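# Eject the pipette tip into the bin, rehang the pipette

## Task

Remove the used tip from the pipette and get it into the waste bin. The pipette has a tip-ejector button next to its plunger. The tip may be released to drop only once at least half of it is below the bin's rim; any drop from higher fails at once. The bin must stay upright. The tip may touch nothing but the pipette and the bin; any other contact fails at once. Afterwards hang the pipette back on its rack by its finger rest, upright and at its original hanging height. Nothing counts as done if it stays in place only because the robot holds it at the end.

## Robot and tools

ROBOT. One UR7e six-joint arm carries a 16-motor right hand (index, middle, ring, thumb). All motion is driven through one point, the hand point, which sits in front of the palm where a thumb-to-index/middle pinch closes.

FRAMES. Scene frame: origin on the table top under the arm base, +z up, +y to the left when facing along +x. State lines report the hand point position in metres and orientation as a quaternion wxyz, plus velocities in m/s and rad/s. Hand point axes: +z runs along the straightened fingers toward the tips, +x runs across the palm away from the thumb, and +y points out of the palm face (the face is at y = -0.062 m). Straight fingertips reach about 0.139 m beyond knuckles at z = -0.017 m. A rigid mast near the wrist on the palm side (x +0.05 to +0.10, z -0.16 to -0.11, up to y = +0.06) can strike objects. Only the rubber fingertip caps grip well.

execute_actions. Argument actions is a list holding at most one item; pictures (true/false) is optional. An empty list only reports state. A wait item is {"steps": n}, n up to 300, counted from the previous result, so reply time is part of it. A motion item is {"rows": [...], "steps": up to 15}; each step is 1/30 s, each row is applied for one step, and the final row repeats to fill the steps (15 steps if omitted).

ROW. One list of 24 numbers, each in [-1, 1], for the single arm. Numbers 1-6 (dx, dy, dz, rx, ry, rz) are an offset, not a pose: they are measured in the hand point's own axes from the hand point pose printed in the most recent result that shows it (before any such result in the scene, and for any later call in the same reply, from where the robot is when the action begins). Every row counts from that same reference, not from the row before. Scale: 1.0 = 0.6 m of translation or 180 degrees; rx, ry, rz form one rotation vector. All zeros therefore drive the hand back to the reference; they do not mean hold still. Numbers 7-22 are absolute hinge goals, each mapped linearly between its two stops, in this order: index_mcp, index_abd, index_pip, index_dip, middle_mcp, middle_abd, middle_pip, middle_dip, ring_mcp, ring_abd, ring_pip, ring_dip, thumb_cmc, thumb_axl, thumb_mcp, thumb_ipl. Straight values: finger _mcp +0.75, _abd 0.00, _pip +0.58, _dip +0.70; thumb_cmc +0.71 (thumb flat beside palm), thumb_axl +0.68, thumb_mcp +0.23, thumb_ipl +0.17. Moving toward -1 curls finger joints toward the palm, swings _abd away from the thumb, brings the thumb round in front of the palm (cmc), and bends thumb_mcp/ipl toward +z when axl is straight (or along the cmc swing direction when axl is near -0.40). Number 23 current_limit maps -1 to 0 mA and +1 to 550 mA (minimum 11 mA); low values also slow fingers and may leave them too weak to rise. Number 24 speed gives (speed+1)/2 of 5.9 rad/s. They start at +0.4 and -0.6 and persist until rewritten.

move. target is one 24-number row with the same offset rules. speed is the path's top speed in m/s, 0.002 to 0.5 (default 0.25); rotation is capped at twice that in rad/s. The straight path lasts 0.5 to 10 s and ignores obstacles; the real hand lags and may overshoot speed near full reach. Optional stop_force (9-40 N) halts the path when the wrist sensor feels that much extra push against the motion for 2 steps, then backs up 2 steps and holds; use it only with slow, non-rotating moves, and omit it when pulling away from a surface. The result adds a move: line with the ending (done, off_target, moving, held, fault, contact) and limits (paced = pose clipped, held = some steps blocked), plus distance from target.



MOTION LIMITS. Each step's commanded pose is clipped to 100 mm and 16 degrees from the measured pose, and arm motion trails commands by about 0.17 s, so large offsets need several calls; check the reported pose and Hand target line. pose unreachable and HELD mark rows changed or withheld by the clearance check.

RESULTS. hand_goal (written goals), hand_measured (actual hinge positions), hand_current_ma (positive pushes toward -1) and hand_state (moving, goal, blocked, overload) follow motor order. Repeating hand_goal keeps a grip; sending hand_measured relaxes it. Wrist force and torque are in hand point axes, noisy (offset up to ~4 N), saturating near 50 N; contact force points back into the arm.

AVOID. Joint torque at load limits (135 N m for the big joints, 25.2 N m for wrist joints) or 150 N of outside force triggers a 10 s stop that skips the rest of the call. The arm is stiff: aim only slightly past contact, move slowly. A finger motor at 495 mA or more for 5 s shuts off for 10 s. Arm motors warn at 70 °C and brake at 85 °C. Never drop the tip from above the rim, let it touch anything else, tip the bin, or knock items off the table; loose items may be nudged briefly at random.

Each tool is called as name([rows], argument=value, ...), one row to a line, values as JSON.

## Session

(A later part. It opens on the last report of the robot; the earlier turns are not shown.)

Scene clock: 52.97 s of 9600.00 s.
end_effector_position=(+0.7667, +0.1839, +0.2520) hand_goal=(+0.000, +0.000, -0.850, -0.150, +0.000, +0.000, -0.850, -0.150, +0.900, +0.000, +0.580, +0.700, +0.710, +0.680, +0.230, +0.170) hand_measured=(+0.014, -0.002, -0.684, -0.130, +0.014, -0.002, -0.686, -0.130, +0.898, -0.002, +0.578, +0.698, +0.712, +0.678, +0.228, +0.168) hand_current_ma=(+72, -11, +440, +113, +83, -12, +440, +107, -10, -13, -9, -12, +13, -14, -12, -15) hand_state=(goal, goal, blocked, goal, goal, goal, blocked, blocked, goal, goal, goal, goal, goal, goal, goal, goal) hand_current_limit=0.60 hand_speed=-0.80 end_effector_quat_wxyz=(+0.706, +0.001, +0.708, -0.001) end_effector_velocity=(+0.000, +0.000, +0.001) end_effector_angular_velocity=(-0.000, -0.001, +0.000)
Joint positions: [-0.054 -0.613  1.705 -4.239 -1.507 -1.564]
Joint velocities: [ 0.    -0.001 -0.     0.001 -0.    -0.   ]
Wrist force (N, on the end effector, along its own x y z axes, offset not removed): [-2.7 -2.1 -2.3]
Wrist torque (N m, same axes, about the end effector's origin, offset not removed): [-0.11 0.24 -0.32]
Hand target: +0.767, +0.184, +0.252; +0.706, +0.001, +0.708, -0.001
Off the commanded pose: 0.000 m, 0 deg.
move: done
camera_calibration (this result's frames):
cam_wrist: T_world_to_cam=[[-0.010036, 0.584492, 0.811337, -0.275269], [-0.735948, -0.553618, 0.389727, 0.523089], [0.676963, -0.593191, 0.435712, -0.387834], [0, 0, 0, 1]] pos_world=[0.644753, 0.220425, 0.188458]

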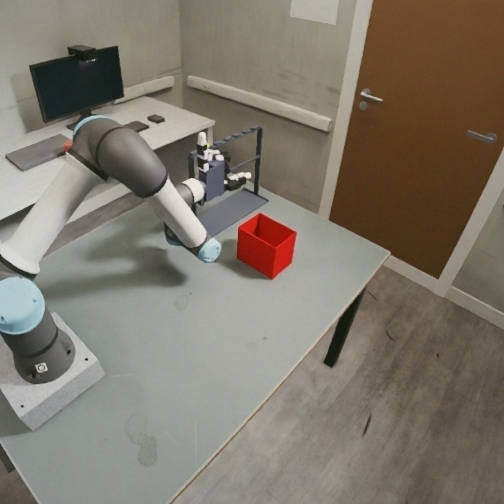

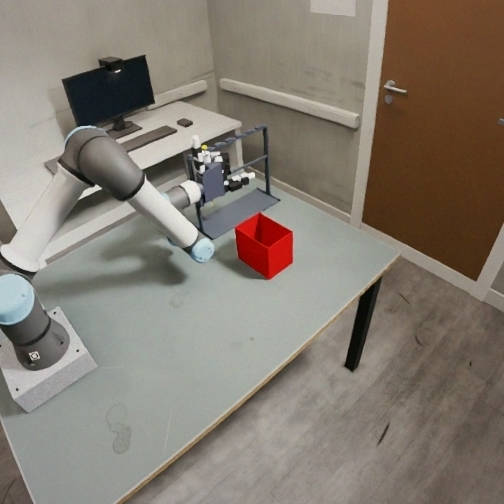

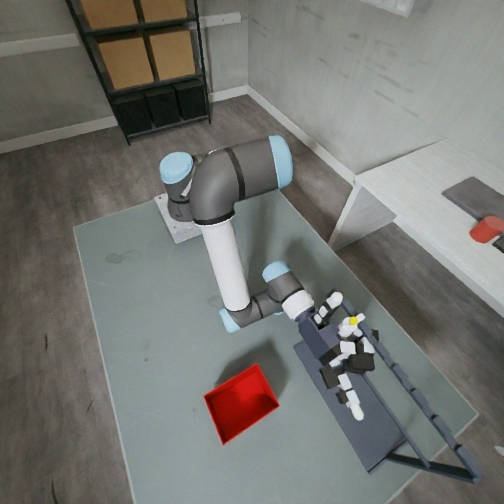

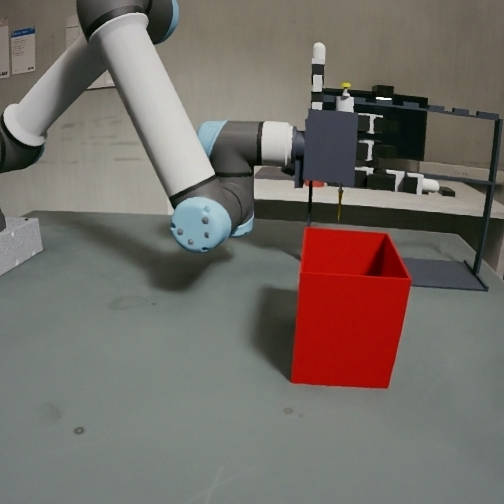

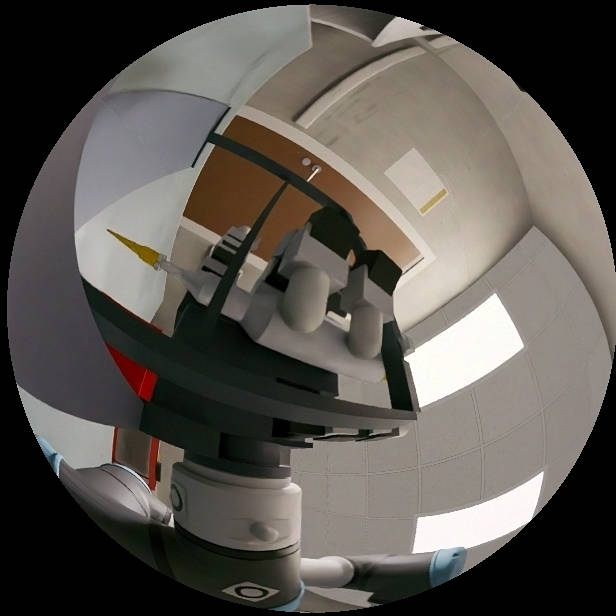

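move(target=[-0.015,-0.002,-0.002,0,0,0,-0.03,0,-0.85,-0.2,-0.03,0,-0.85,-0.2,0.9,0,0.58,0.7,0.71,0.68,0.23,0.17,0.7,-0.8], speed=0.01)

zoom_image(camera="cam_low", region=[300, 60, 420, 140])

zoom_image(camera="cam_wrist", region=[330, 280, 460, 410])

Scene clock: 57.07 s of 9600.00 s.
end_effector_position=(+0.7655, +0.1828, +0.2607) hand_goal=(-0.030, +0.000, -0.850, -0.200, -0.030, +0.000, -0.850, -0.200, +0.900, +0.000, +0.580, +0.700, +0.710, +0.680, +0.230, +0.170) hand_measured=(+0.012, -0.002, -0.684, -0.136, +0.012, -0.002, -0.686, -0.134, +0.898, -0.002, +0.578, +0.698, +0.712, +0.678, +0.228, +0.168) hand_current_ma=(+225, -8, +468, +370, +241, -8, +467, +339, -10, -13, -9, -12, +13, -14, -12, -15) hand_state=(blocked, goal, blocked, blocked, blocked, goal, blocked, blocked, goal, goal, goal, goal, goal, goal, goal, goal) hand_current_limit=0.70 hand_speed=-0.80 end_effector_quat_wxyz=(+0.706, +0.001, +0.708, -0.001) end_effector_velocity=(-0.000, -0.000, +0.002) end_effector_angular_velocity=(-0.000, -0.001, -0.000)
Joint positions: [-0.057 -0.633  1.715 -4.228 -1.505 -1.564]
Joint velocities: [-0.001 -0.005  0.003  0.001  0.    -0.   ]
Wrist force (N, on the end effector, along its own x y z axes, offset not removed): [1.1 0.2 -1.7]
Wrist torque (N m, same axes, about the end effector's origin, offset not removed): [0.12 -0.19 0.03]
Hand target: +0.766, +0.183, +0.261; +0.706, +0.001, +0.708, -0.001
Off the commanded pose: 0.000 m, 0 deg.
move: done
camera_calibration (this result's frames):
cam_wrist: T_world_to_cam=[[-0.0100455, 0.584508, 0.811326, -0.281701], [-0.735954, -0.55361, 0.389728, 0.518191], [0.676957, -0.593183, 0.435732, -0.3916], [0, 0, 0, 1]] pos_world=[0.643631, 0.219241, 0.197231]

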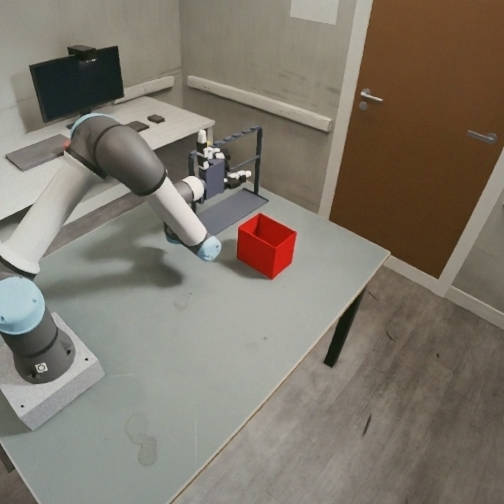

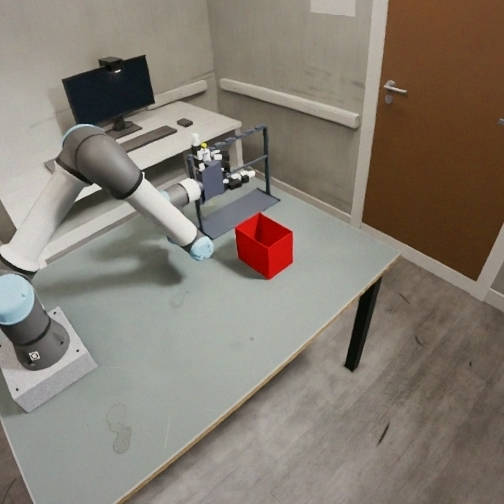

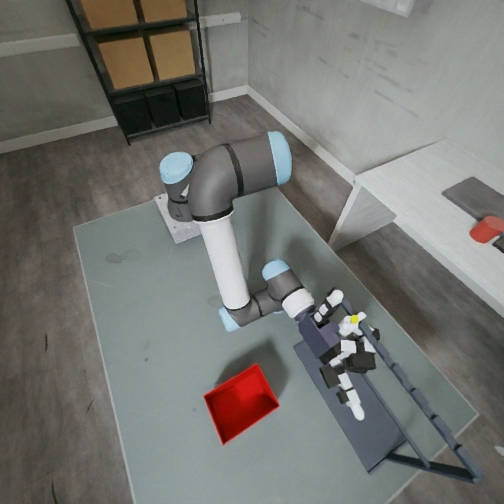

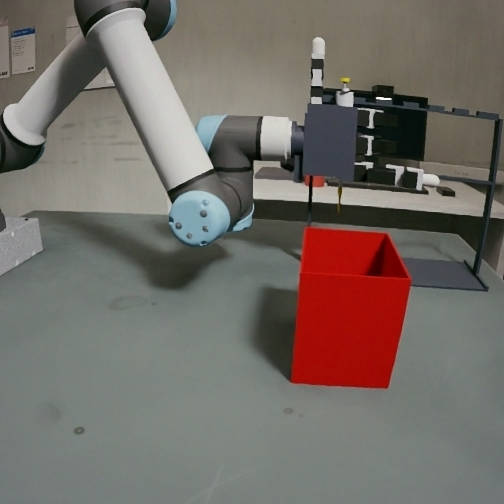

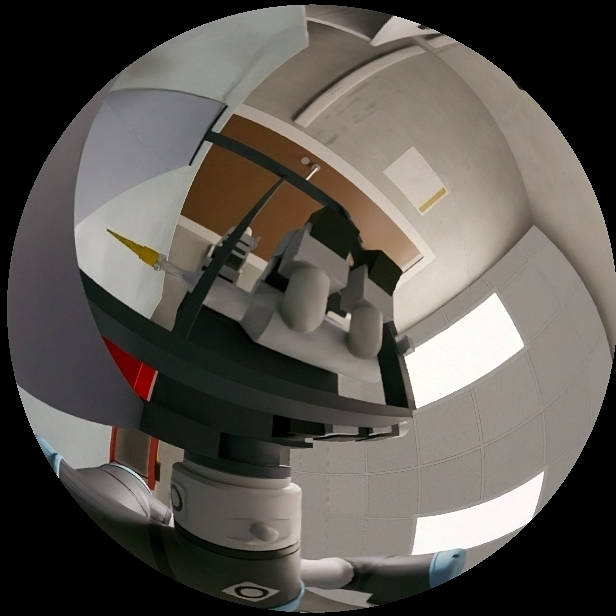

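Region (300, 60, 420, 140) of cam_low's 504x504 image, scaled by 4.200, with more detail than that image has.

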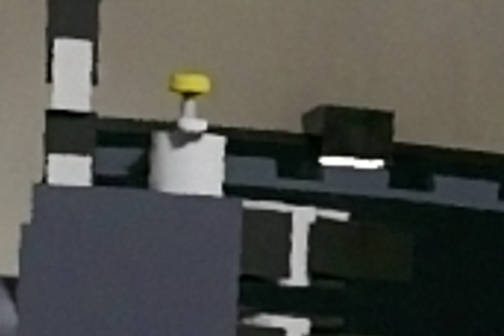

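Region (330, 280, 460, 410) of cam_wrist's 616x616 image, scaled by 3.877, with more detail than that image has.

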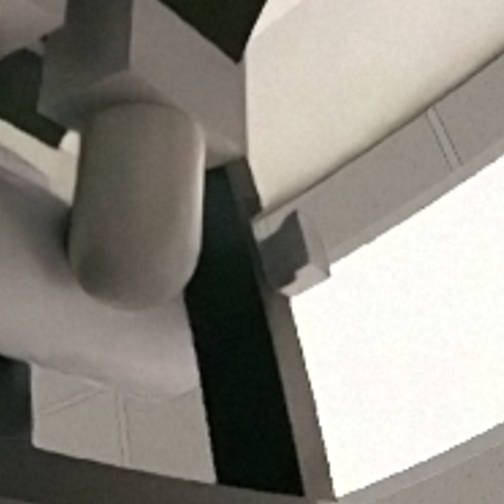

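move(target=[-0.003,-0.05,0,0,0,0,-0.03,0,-0.85,-0.2,-0.03,0,-0.85,-0.2,0.9,0,0.58,0.7,0.71,0.68,0.23,0.17,0.7,-0.8], speed=0.015)

zoom_image(camera="cam_high", region=[280, 270, 410, 400])

Scene clock: 63.50 s of 9600.00 s.
end_effector_position=(+0.7655, +0.1530, +0.2625) hand_goal=(-0.030, +0.000, -0.850, -0.200, -0.030, +0.000, -0.850, -0.200, +0.900, +0.000, +0.580, +0.700, +0.710, +0.680, +0.230, +0.170) hand_measured=(+0.012, -0.002, -0.684, -0.136, +0.012, -0.002, -0.686, -0.134, +0.898, -0.002, +0.578, +0.698, +0.712, +0.678, +0.228, +0.168) hand_current_ma=(+225, -8, +468, +370, +241, -8, +468, +339, -10, -13, -9, -12, +13, -14, -12, -15) hand_state=(blocked, goal, blocked, blocked, blocked, goal, blocked, blocked, goal, goal, goal, goal, goal, goal, goal, goal) hand_current_limit=0.70 hand_speed=-0.80 end_effector_quat_wxyz=(+0.706, +0.001, +0.708, -0.001) end_effector_velocity=(+0.000, -0.002, +0.000) end_effector_angular_velocity=(-0.000, +0.001, +0.001)
Joint positions: [-0.113 -0.642  1.731 -4.236 -1.448 -1.564]
Joint velocities: [-0.005 -0.001  0.001  0.001  0.005 -0.   ]
Wrist force (N, on the end effector, along its own x y z axes, offset not removed): [3.0 1.1 -2.7]
Wrist torque (N m, same axes, about the end effector's origin, offset not removed): [0.43 -0.35 0.16]
Hand target: +0.766, +0.153, +0.262; +0.706, +0.001, +0.708, -0.001
Off the commanded pose: 0.000 m, 0 deg.
After step 90, 1.17 s passed at rest.
move: done
camera_calibration (this result's frames):
cam_wrist: T_world_to_cam=[[-0.0100312, 0.584588, 0.811268, -0.265715], [-0.735958, -0.553562, 0.389788, 0.50102], [0.676953, -0.59315, 0.435785, -0.410012], [0, 0, 0, 1]] pos_world=[0.643623, 0.189481, 0.198952]

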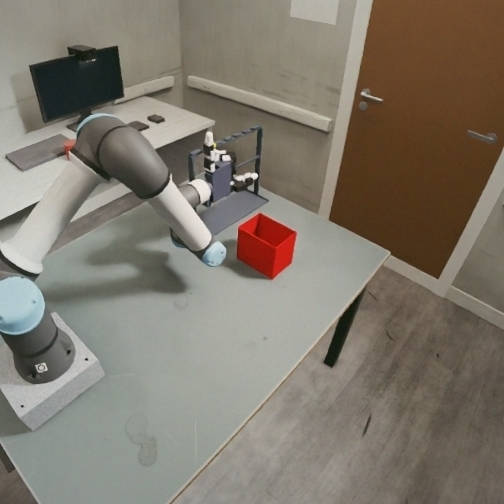

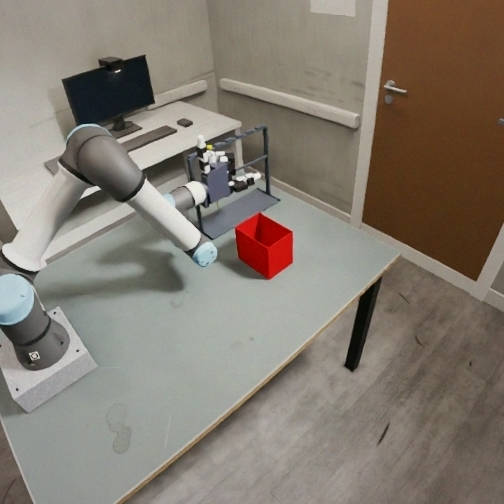

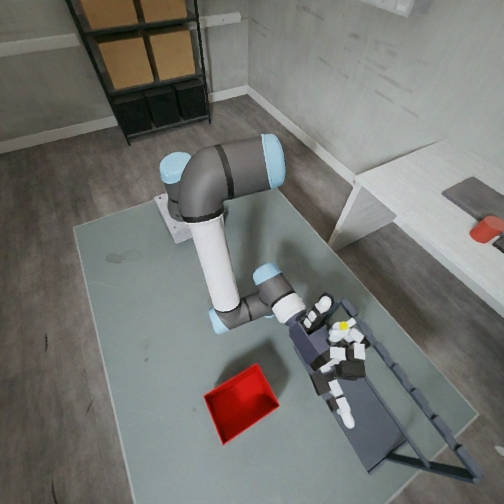

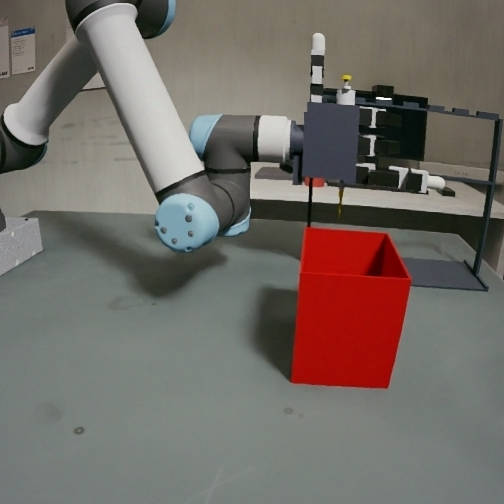

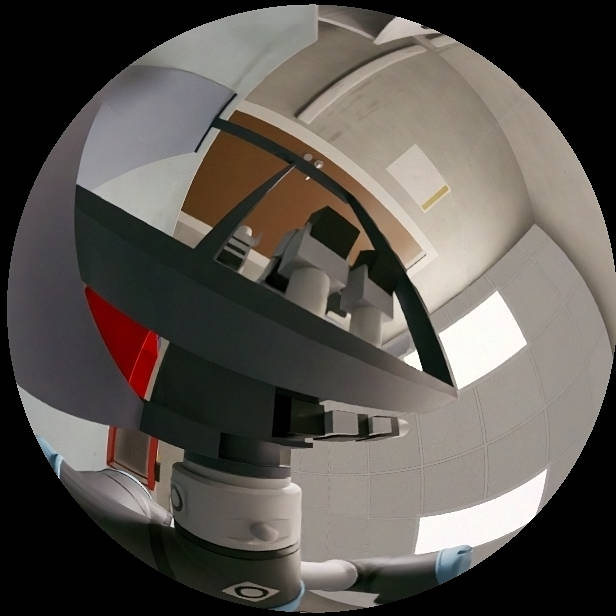

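Region (280, 270, 410, 400) of cam_high's 504x504 image, scaled by 3.877, with more detail than that image has.

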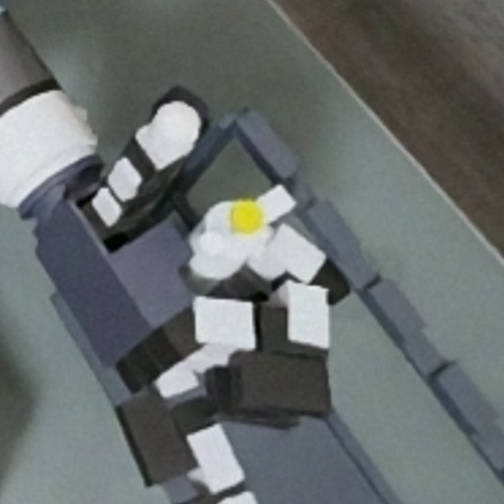

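move(target=[0,-0.11,-0.015,0,0,0,-0.03,0,-0.85,-0.2,-0.03,0,-0.85,-0.2,0.9,0,0.58,0.7,0.71,0.68,0.23,0.17,0.7,-0.8], speed=0.05)

move(target=[-0.12,-0.07,0,0,0,0,-0.03,0,-0.85,-0.2,-0.03,0,-0.85,-0.2,0.9,0,0.58,0.7,0.71,0.68,0.23,0.17,0.7,-0.8], speed=0.1)

move(target=[0,-0.217,0.025,0,0,0,-0.03,0,-0.85,-0.2,-0.03,0,-0.85,-0.2,0.9,0,0.58,0.7,0.71,0.68,0.23,0.17,0.7,-0.8], speed=0.1)

move(target=[0.115,0,0,0,0,0,-0.03,0,-0.85,-0.2,-0.03,0,-0.85,-0.2,0.9,0,0.58,0.7,0.55,0.68,0.3,-0.8,0.7,-0.8], speed=0.05)

zoom_image(camera="cam_high", region=[180, 320, 320, 460])

Scene clock: 73.30 s of 9600.00 s.
end_effector_position=(+0.7565, +0.0872, +0.2624) hand_goal=(-0.030, +0.000, -0.850, -0.200, -0.030, +0.000, -0.850, -0.200, +0.900, +0.000, +0.580, +0.700, +0.710, +0.680, +0.230, +0.170) hand_measured=(+0.012, -0.002, -0.684, -0.136, +0.012, -0.002, -0.686, -0.134, +0.898, -0.002, +0.578, +0.698, +0.712, +0.678, +0.228, +0.168) hand_current_ma=(+225, -8, +468, +370, +240, -8, +468, +339, -10, -13, -9, -12, +13, -14, -12, -15) hand_state=(blocked, goal, blocked, blocked, blocked, goal, blocked, blocked, goal, goal, goal, goal, goal, goal, goal, goal) hand_current_limit=0.70 hand_speed=-0.80 end_effector_quat_wxyz=(+0.706, +0.001, +0.708, -0.001) end_effector_velocity=(-0.000, -0.002, +0.000) end_effector_angular_velocity=(+0.000, -0.000, +0.000)
Joint positions: [-0.242 -0.655  1.773 -4.265 -1.32  -1.563]
Joint velocities: [-0.004 -0.     0.001 -0.001  0.005  0.   ]
Wrist force (N, on the end effector, along its own x y z axes, offset not removed): [1.5 0.4 -1.0]
Wrist torque (N m, same axes, about the end effector's origin, offset not removed): [-0.08 -0.10 0.00]
Hand target: +0.756, +0.087, +0.262; +0.706, +0.001, +0.708, -0.001
Off the commanded pose: 0.000 m, 0 deg.
After step 90, 5.07 s passed at rest.
move: done
camera_calibration (this result's frames):
cam_wrist: T_world_to_cam=[[-0.00998749, 0.584767, 0.811139, -0.227281], [-0.735953, -0.553462, 0.38994, 0.457963], [0.676959, -0.593066, 0.435889, -0.442931], [0, 0, 0, 1]] pos_world=[0.634616, 0.123684, 0.198847]

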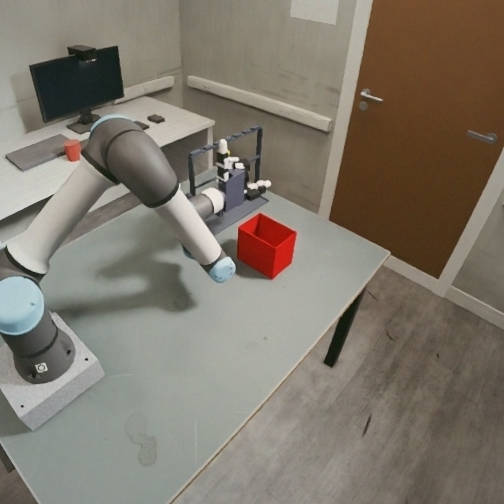

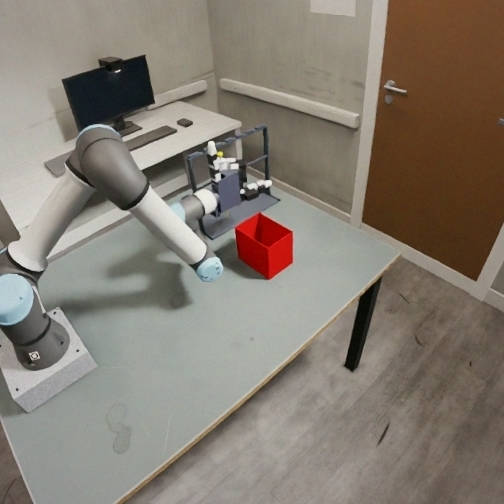

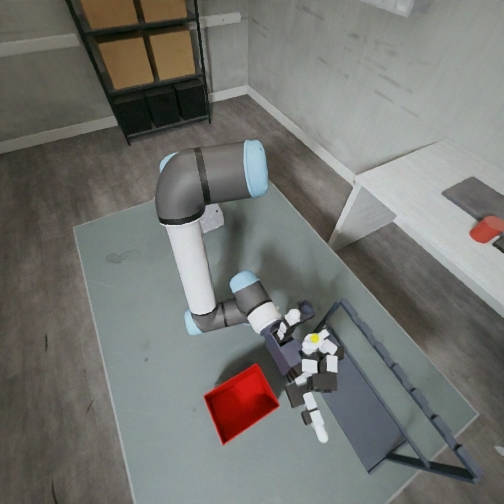

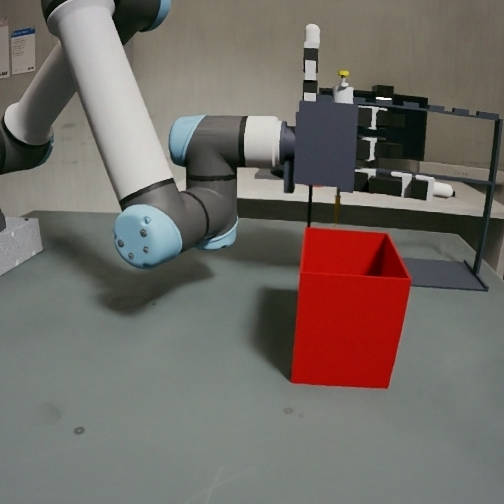

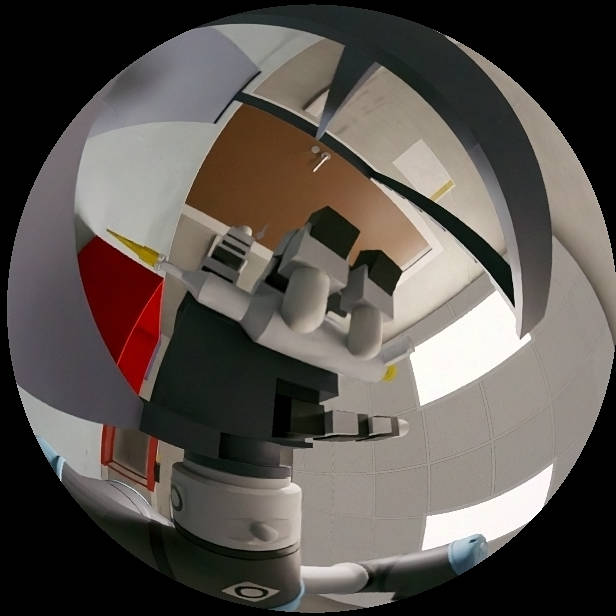

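Scene clock: 74.63 s of 9600.00 s.
end_effector_position=(+0.7568, +0.0452, +0.3341) hand_goal=(-0.030, +0.000, -0.850, -0.200, -0.030, +0.000, -0.850, -0.200, +0.900, +0.000, +0.580, +0.700, +0.710, +0.680, +0.230, +0.170) hand_measured=(+0.012, -0.002, -0.684, -0.136, +0.012, -0.002, -0.686, -0.134, +0.898, -0.004, +0.578, +0.698, +0.712, +0.678, +0.228, +0.168) hand_current_ma=(+225, -7, +468, +370, +241, -8, +468, +339, -10, -14, -9, -12, +13, -14, -12, -15) hand_state=(blocked, goal, blocked, blocked, blocked, goal, blocked, blocked, goal, goal, goal, goal, goal, goal, goal, goal) hand_current_limit=0.70 hand_speed=-0.80 end_effector_quat_wxyz=(+0.706, +0.001, +0.708, -0.001) end_effector_velocity=(+0.000, -0.002, +0.002) end_effector_angular_velocity=(+0.000, -0.001, -0.000)
Joint positions: [-0.322 -0.804  1.795 -4.138 -1.239 -1.563]
Joint velocities: [-0.003 -0.004 -0.001  0.004  0.003  0.   ]
Wrist force (N, on the end effector, along its own x y z axes, offset not removed): [1.3 -1.6 -2.6]
Wrist torque (N m, same axes, about the end effector's origin, offset not removed): [-0.03 -0.06 -0.06]
Hand target: +0.757, +0.045, +0.334; +0.706, +0.001, +0.708, -0.001
Off the commanded pose: 0.000 m, 0 deg.
move: done
camera_calibration (this result's frames):
cam_wrist: T_world_to_cam=[[-0.00994, 0.584836, 0.81109, -0.260931], [-0.735947, -0.553414, 0.390019, 0.406931], [0.676966, -0.593043, 0.43591, -0.499351], [0, 0, 0, 1]] pos_world=[0.63493, 0.0816671, 0.270599]

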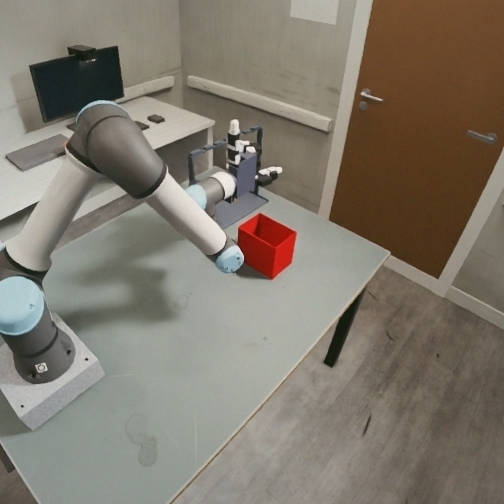

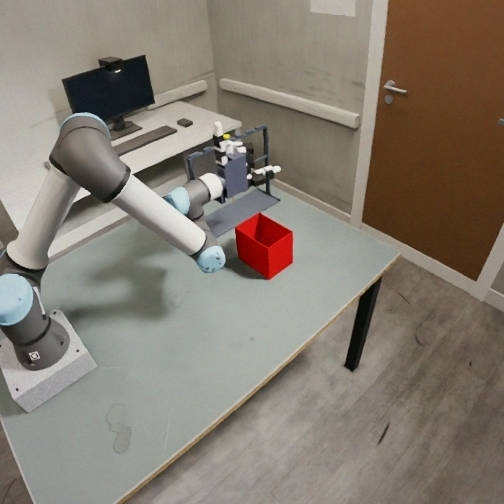

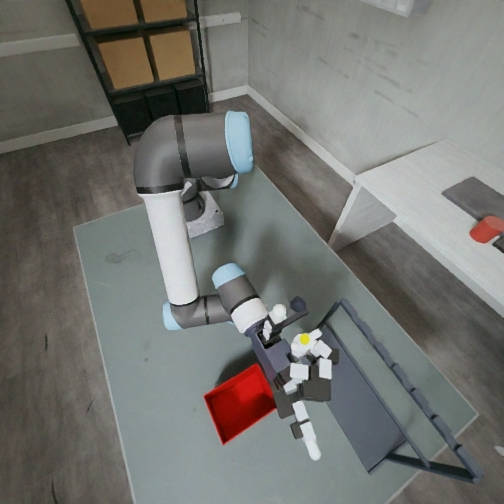

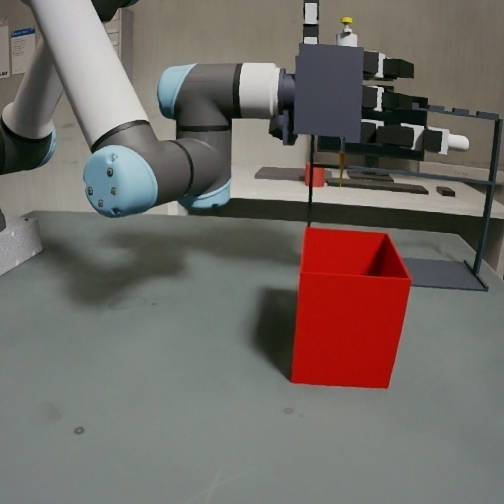

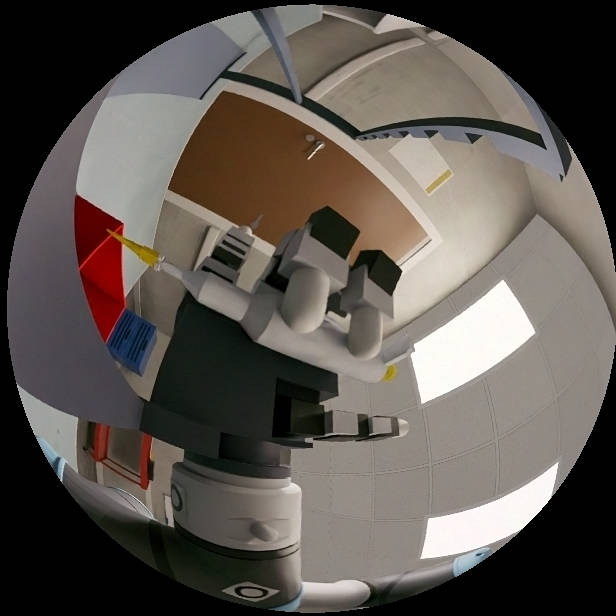

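Scene clock: 76.43 s of 9600.00 s.
end_effector_position=(+0.7717, -0.0848, +0.3338) hand_goal=(-0.030, +0.000, -0.850, -0.200, -0.030, +0.000, -0.850, -0.200, +0.900, +0.000, +0.580, +0.700, +0.710, +0.680, +0.230, +0.170) hand_measured=(+0.012, -0.002, -0.684, -0.136, +0.012, -0.002, -0.686, -0.134, +0.898, -0.004, +0.578, +0.698, +0.712, +0.678, +0.228, +0.168) hand_current_ma=(+225, -7, +468, +370, +240, -8, +468, +339, -10, -14, -9, -12, +12, -14, -12, -15) hand_state=(blocked, goal, blocked, blocked, blocked, goal, blocked, blocked, goal, goal, goal, goal, goal, goal, goal, goal) hand_current_limit=0.70 hand_speed=-0.80 end_effector_quat_wxyz=(+0.706, +0.001, +0.708, -0.001) end_effector_velocity=(+0.000, -0.002, +0.000) end_effector_angular_velocity=(-0.001, -0.001, +0.000)
Joint positions: [-0.533 -0.745  1.663 -4.065 -1.029 -1.562]
Joint velocities: [-0.003  0.001 -0.004  0.002  0.004 -0.   ]
Wrist force (N, on the end effector, along its own x y z axes, offset not removed): [-0.1 -0.8 0.5]
Wrist torque (N m, same axes, about the end effector's origin, offset not removed): [-0.10 -0.03 -0.16]
Hand target: +0.772, -0.085, +0.334; +0.706, +0.001, +0.708, -0.001
Off the commanded pose: 0.000 m, 0 deg.
move: done
camera_calibration (this result's frames):
cam_wrist: T_world_to_cam=[[-0.00979083, 0.585105, 0.810898, -0.184498], [-0.735906, -0.553258, 0.390319, 0.345897], [0.677013, -0.592923, 0.435999, -0.586381], [0, 0, 0, 1]] pos_world=[0.649729, -0.0483585, 0.270261]

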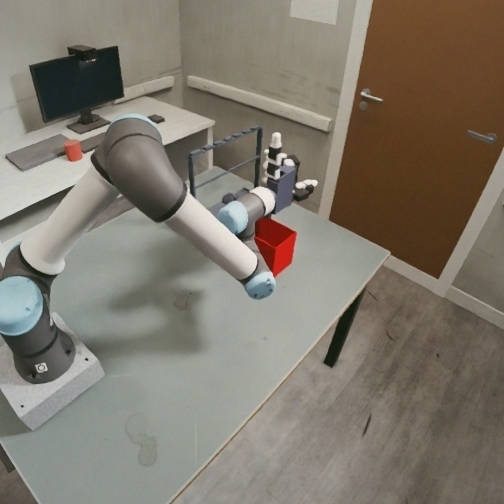

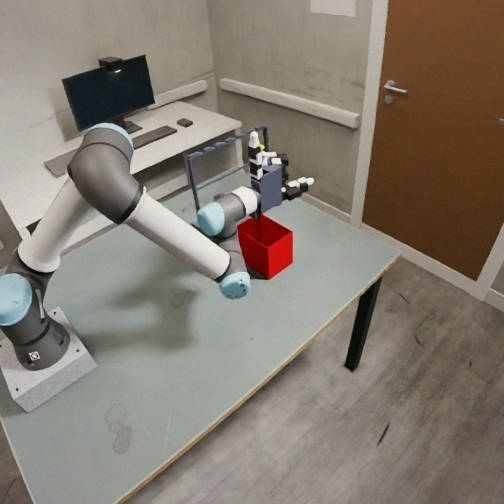

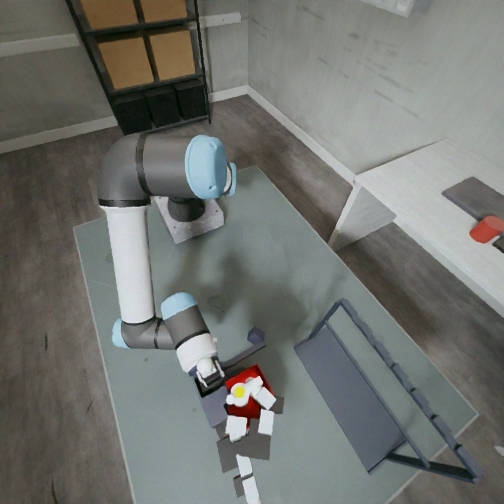

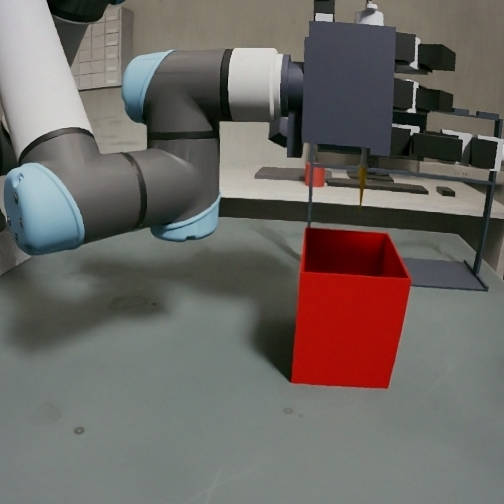

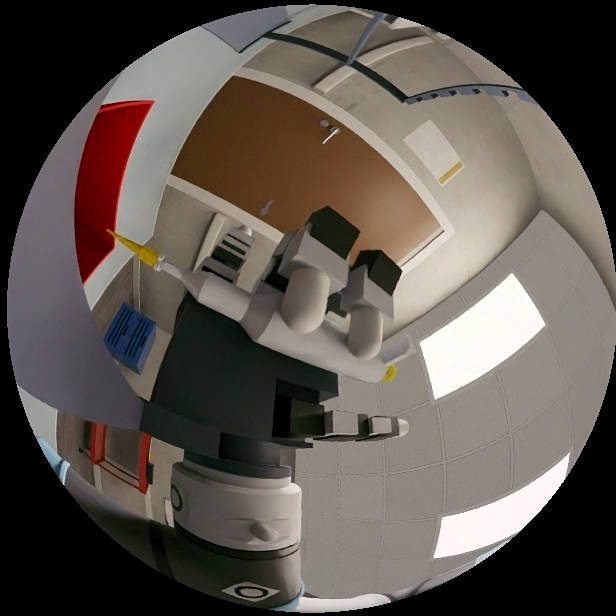

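Scene clock: 79.33 s of 9600.00 s.
end_effector_position=(+0.7713, -0.0847, +0.2647) hand_goal=(-0.030, +0.000, -0.850, -0.200, -0.030, +0.000, -0.850, -0.200, +0.900, +0.000, +0.580, +0.700, +0.550, +0.680, +0.300, -0.800) hand_measured=(+0.012, -0.002, -0.684, -0.136, +0.012, -0.002, -0.686, -0.134, +0.898, -0.004, +0.578, +0.698, +0.558, +0.682, +0.308, -0.772) hand_current_ma=(+225, -5, +468, +370, +241, -6, +467, +339, -10, -14, -9, -12, +41, +15, +63, +191) hand_state=(blocked, goal, blocked, blocked, blocked, goal, blocked, blocked, goal, goal, goal, goal, goal, goal, goal, blocked) hand_current_limit=0.70 hand_speed=-0.80 end_effector_quat_wxyz=(+0.706, +0.001, +0.708, -0.001) end_effector_velocity=(-0.000, +0.000, +0.000) end_effector_angular_velocity=(-0.001, -0.001, +0.000)
Joint positions: [-0.532 -0.61   1.638 -4.176 -1.03  -1.562]
Joint velocities: [-0.    -0.     0.    -0.001  0.    -0.   ]
Wrist force (N, on the end effector, along its own x y z axes, offset not removed): [0.1 -2.3 -2.2]
Wrist torque (N m, same axes, about the end effector's origin, offset not removed): [-0.23 0.17 -0.26]
Hand target: +0.771, -0.085, +0.265; +0.706, +0.001, +0.708, -0.001
Off the commanded pose: 0.000 m, 0 deg.
move: done
camera_calibration (this result's frames):
cam_wrist: T_world_to_cam=[[-0.00979211, 0.585104, 0.810899, -0.128572], [-0.735906, -0.553258, 0.390317, 0.372656], [0.677013, -0.592924, 0.435999, -0.555968], [0, 0, 0, 1]] pos_world=[0.649378, -0.0482433, 0.201207]

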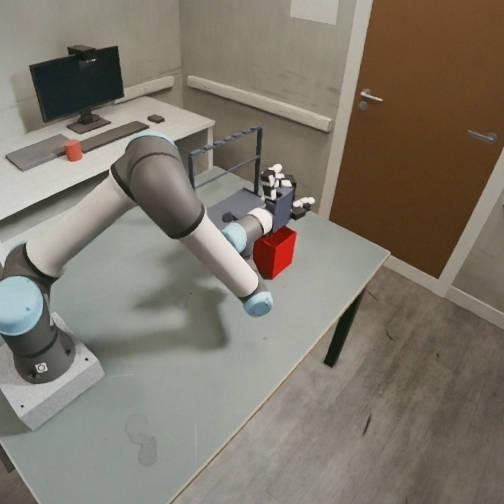

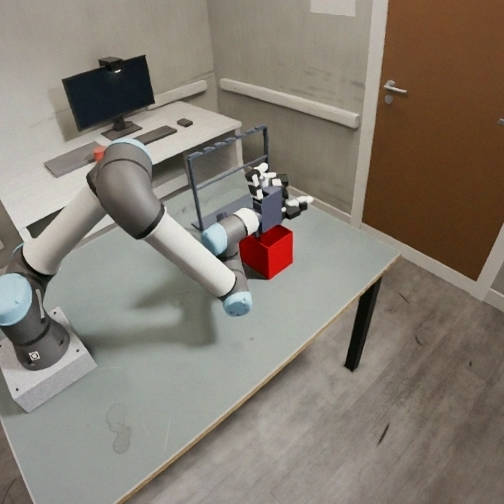

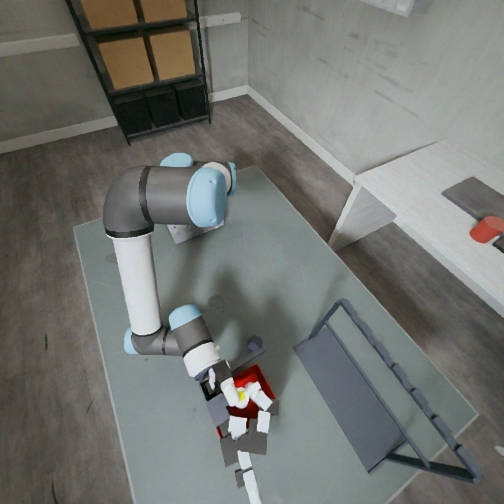

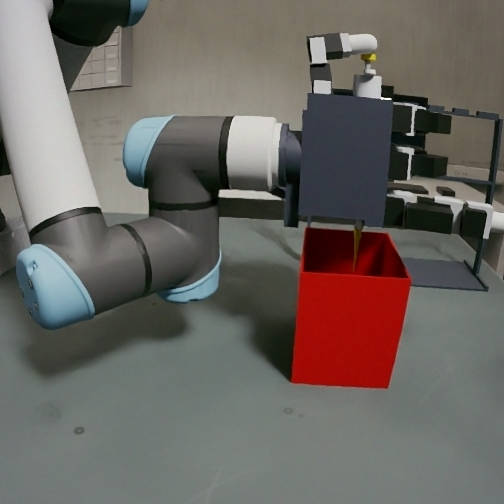

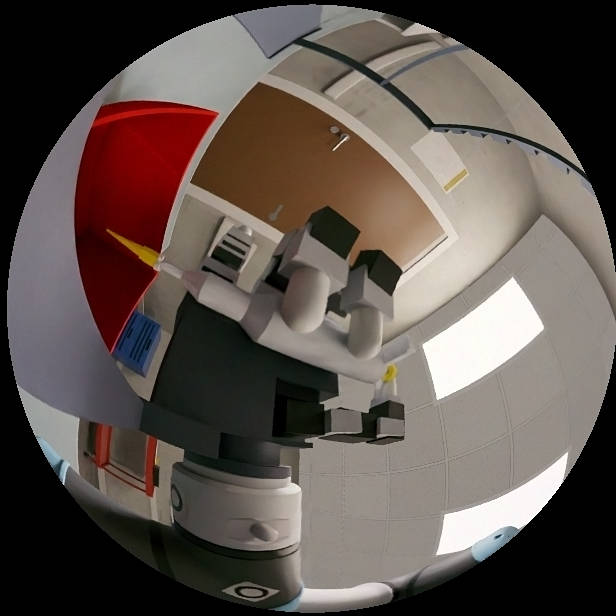

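Region (180, 320, 320, 460) of cam_high's 504x504 image, scaled by 3.600, with more detail than that image has.

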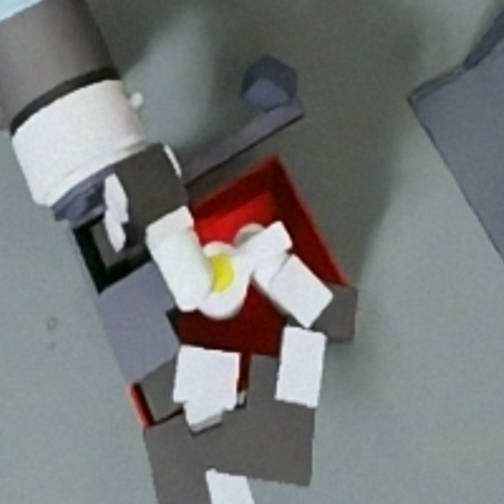

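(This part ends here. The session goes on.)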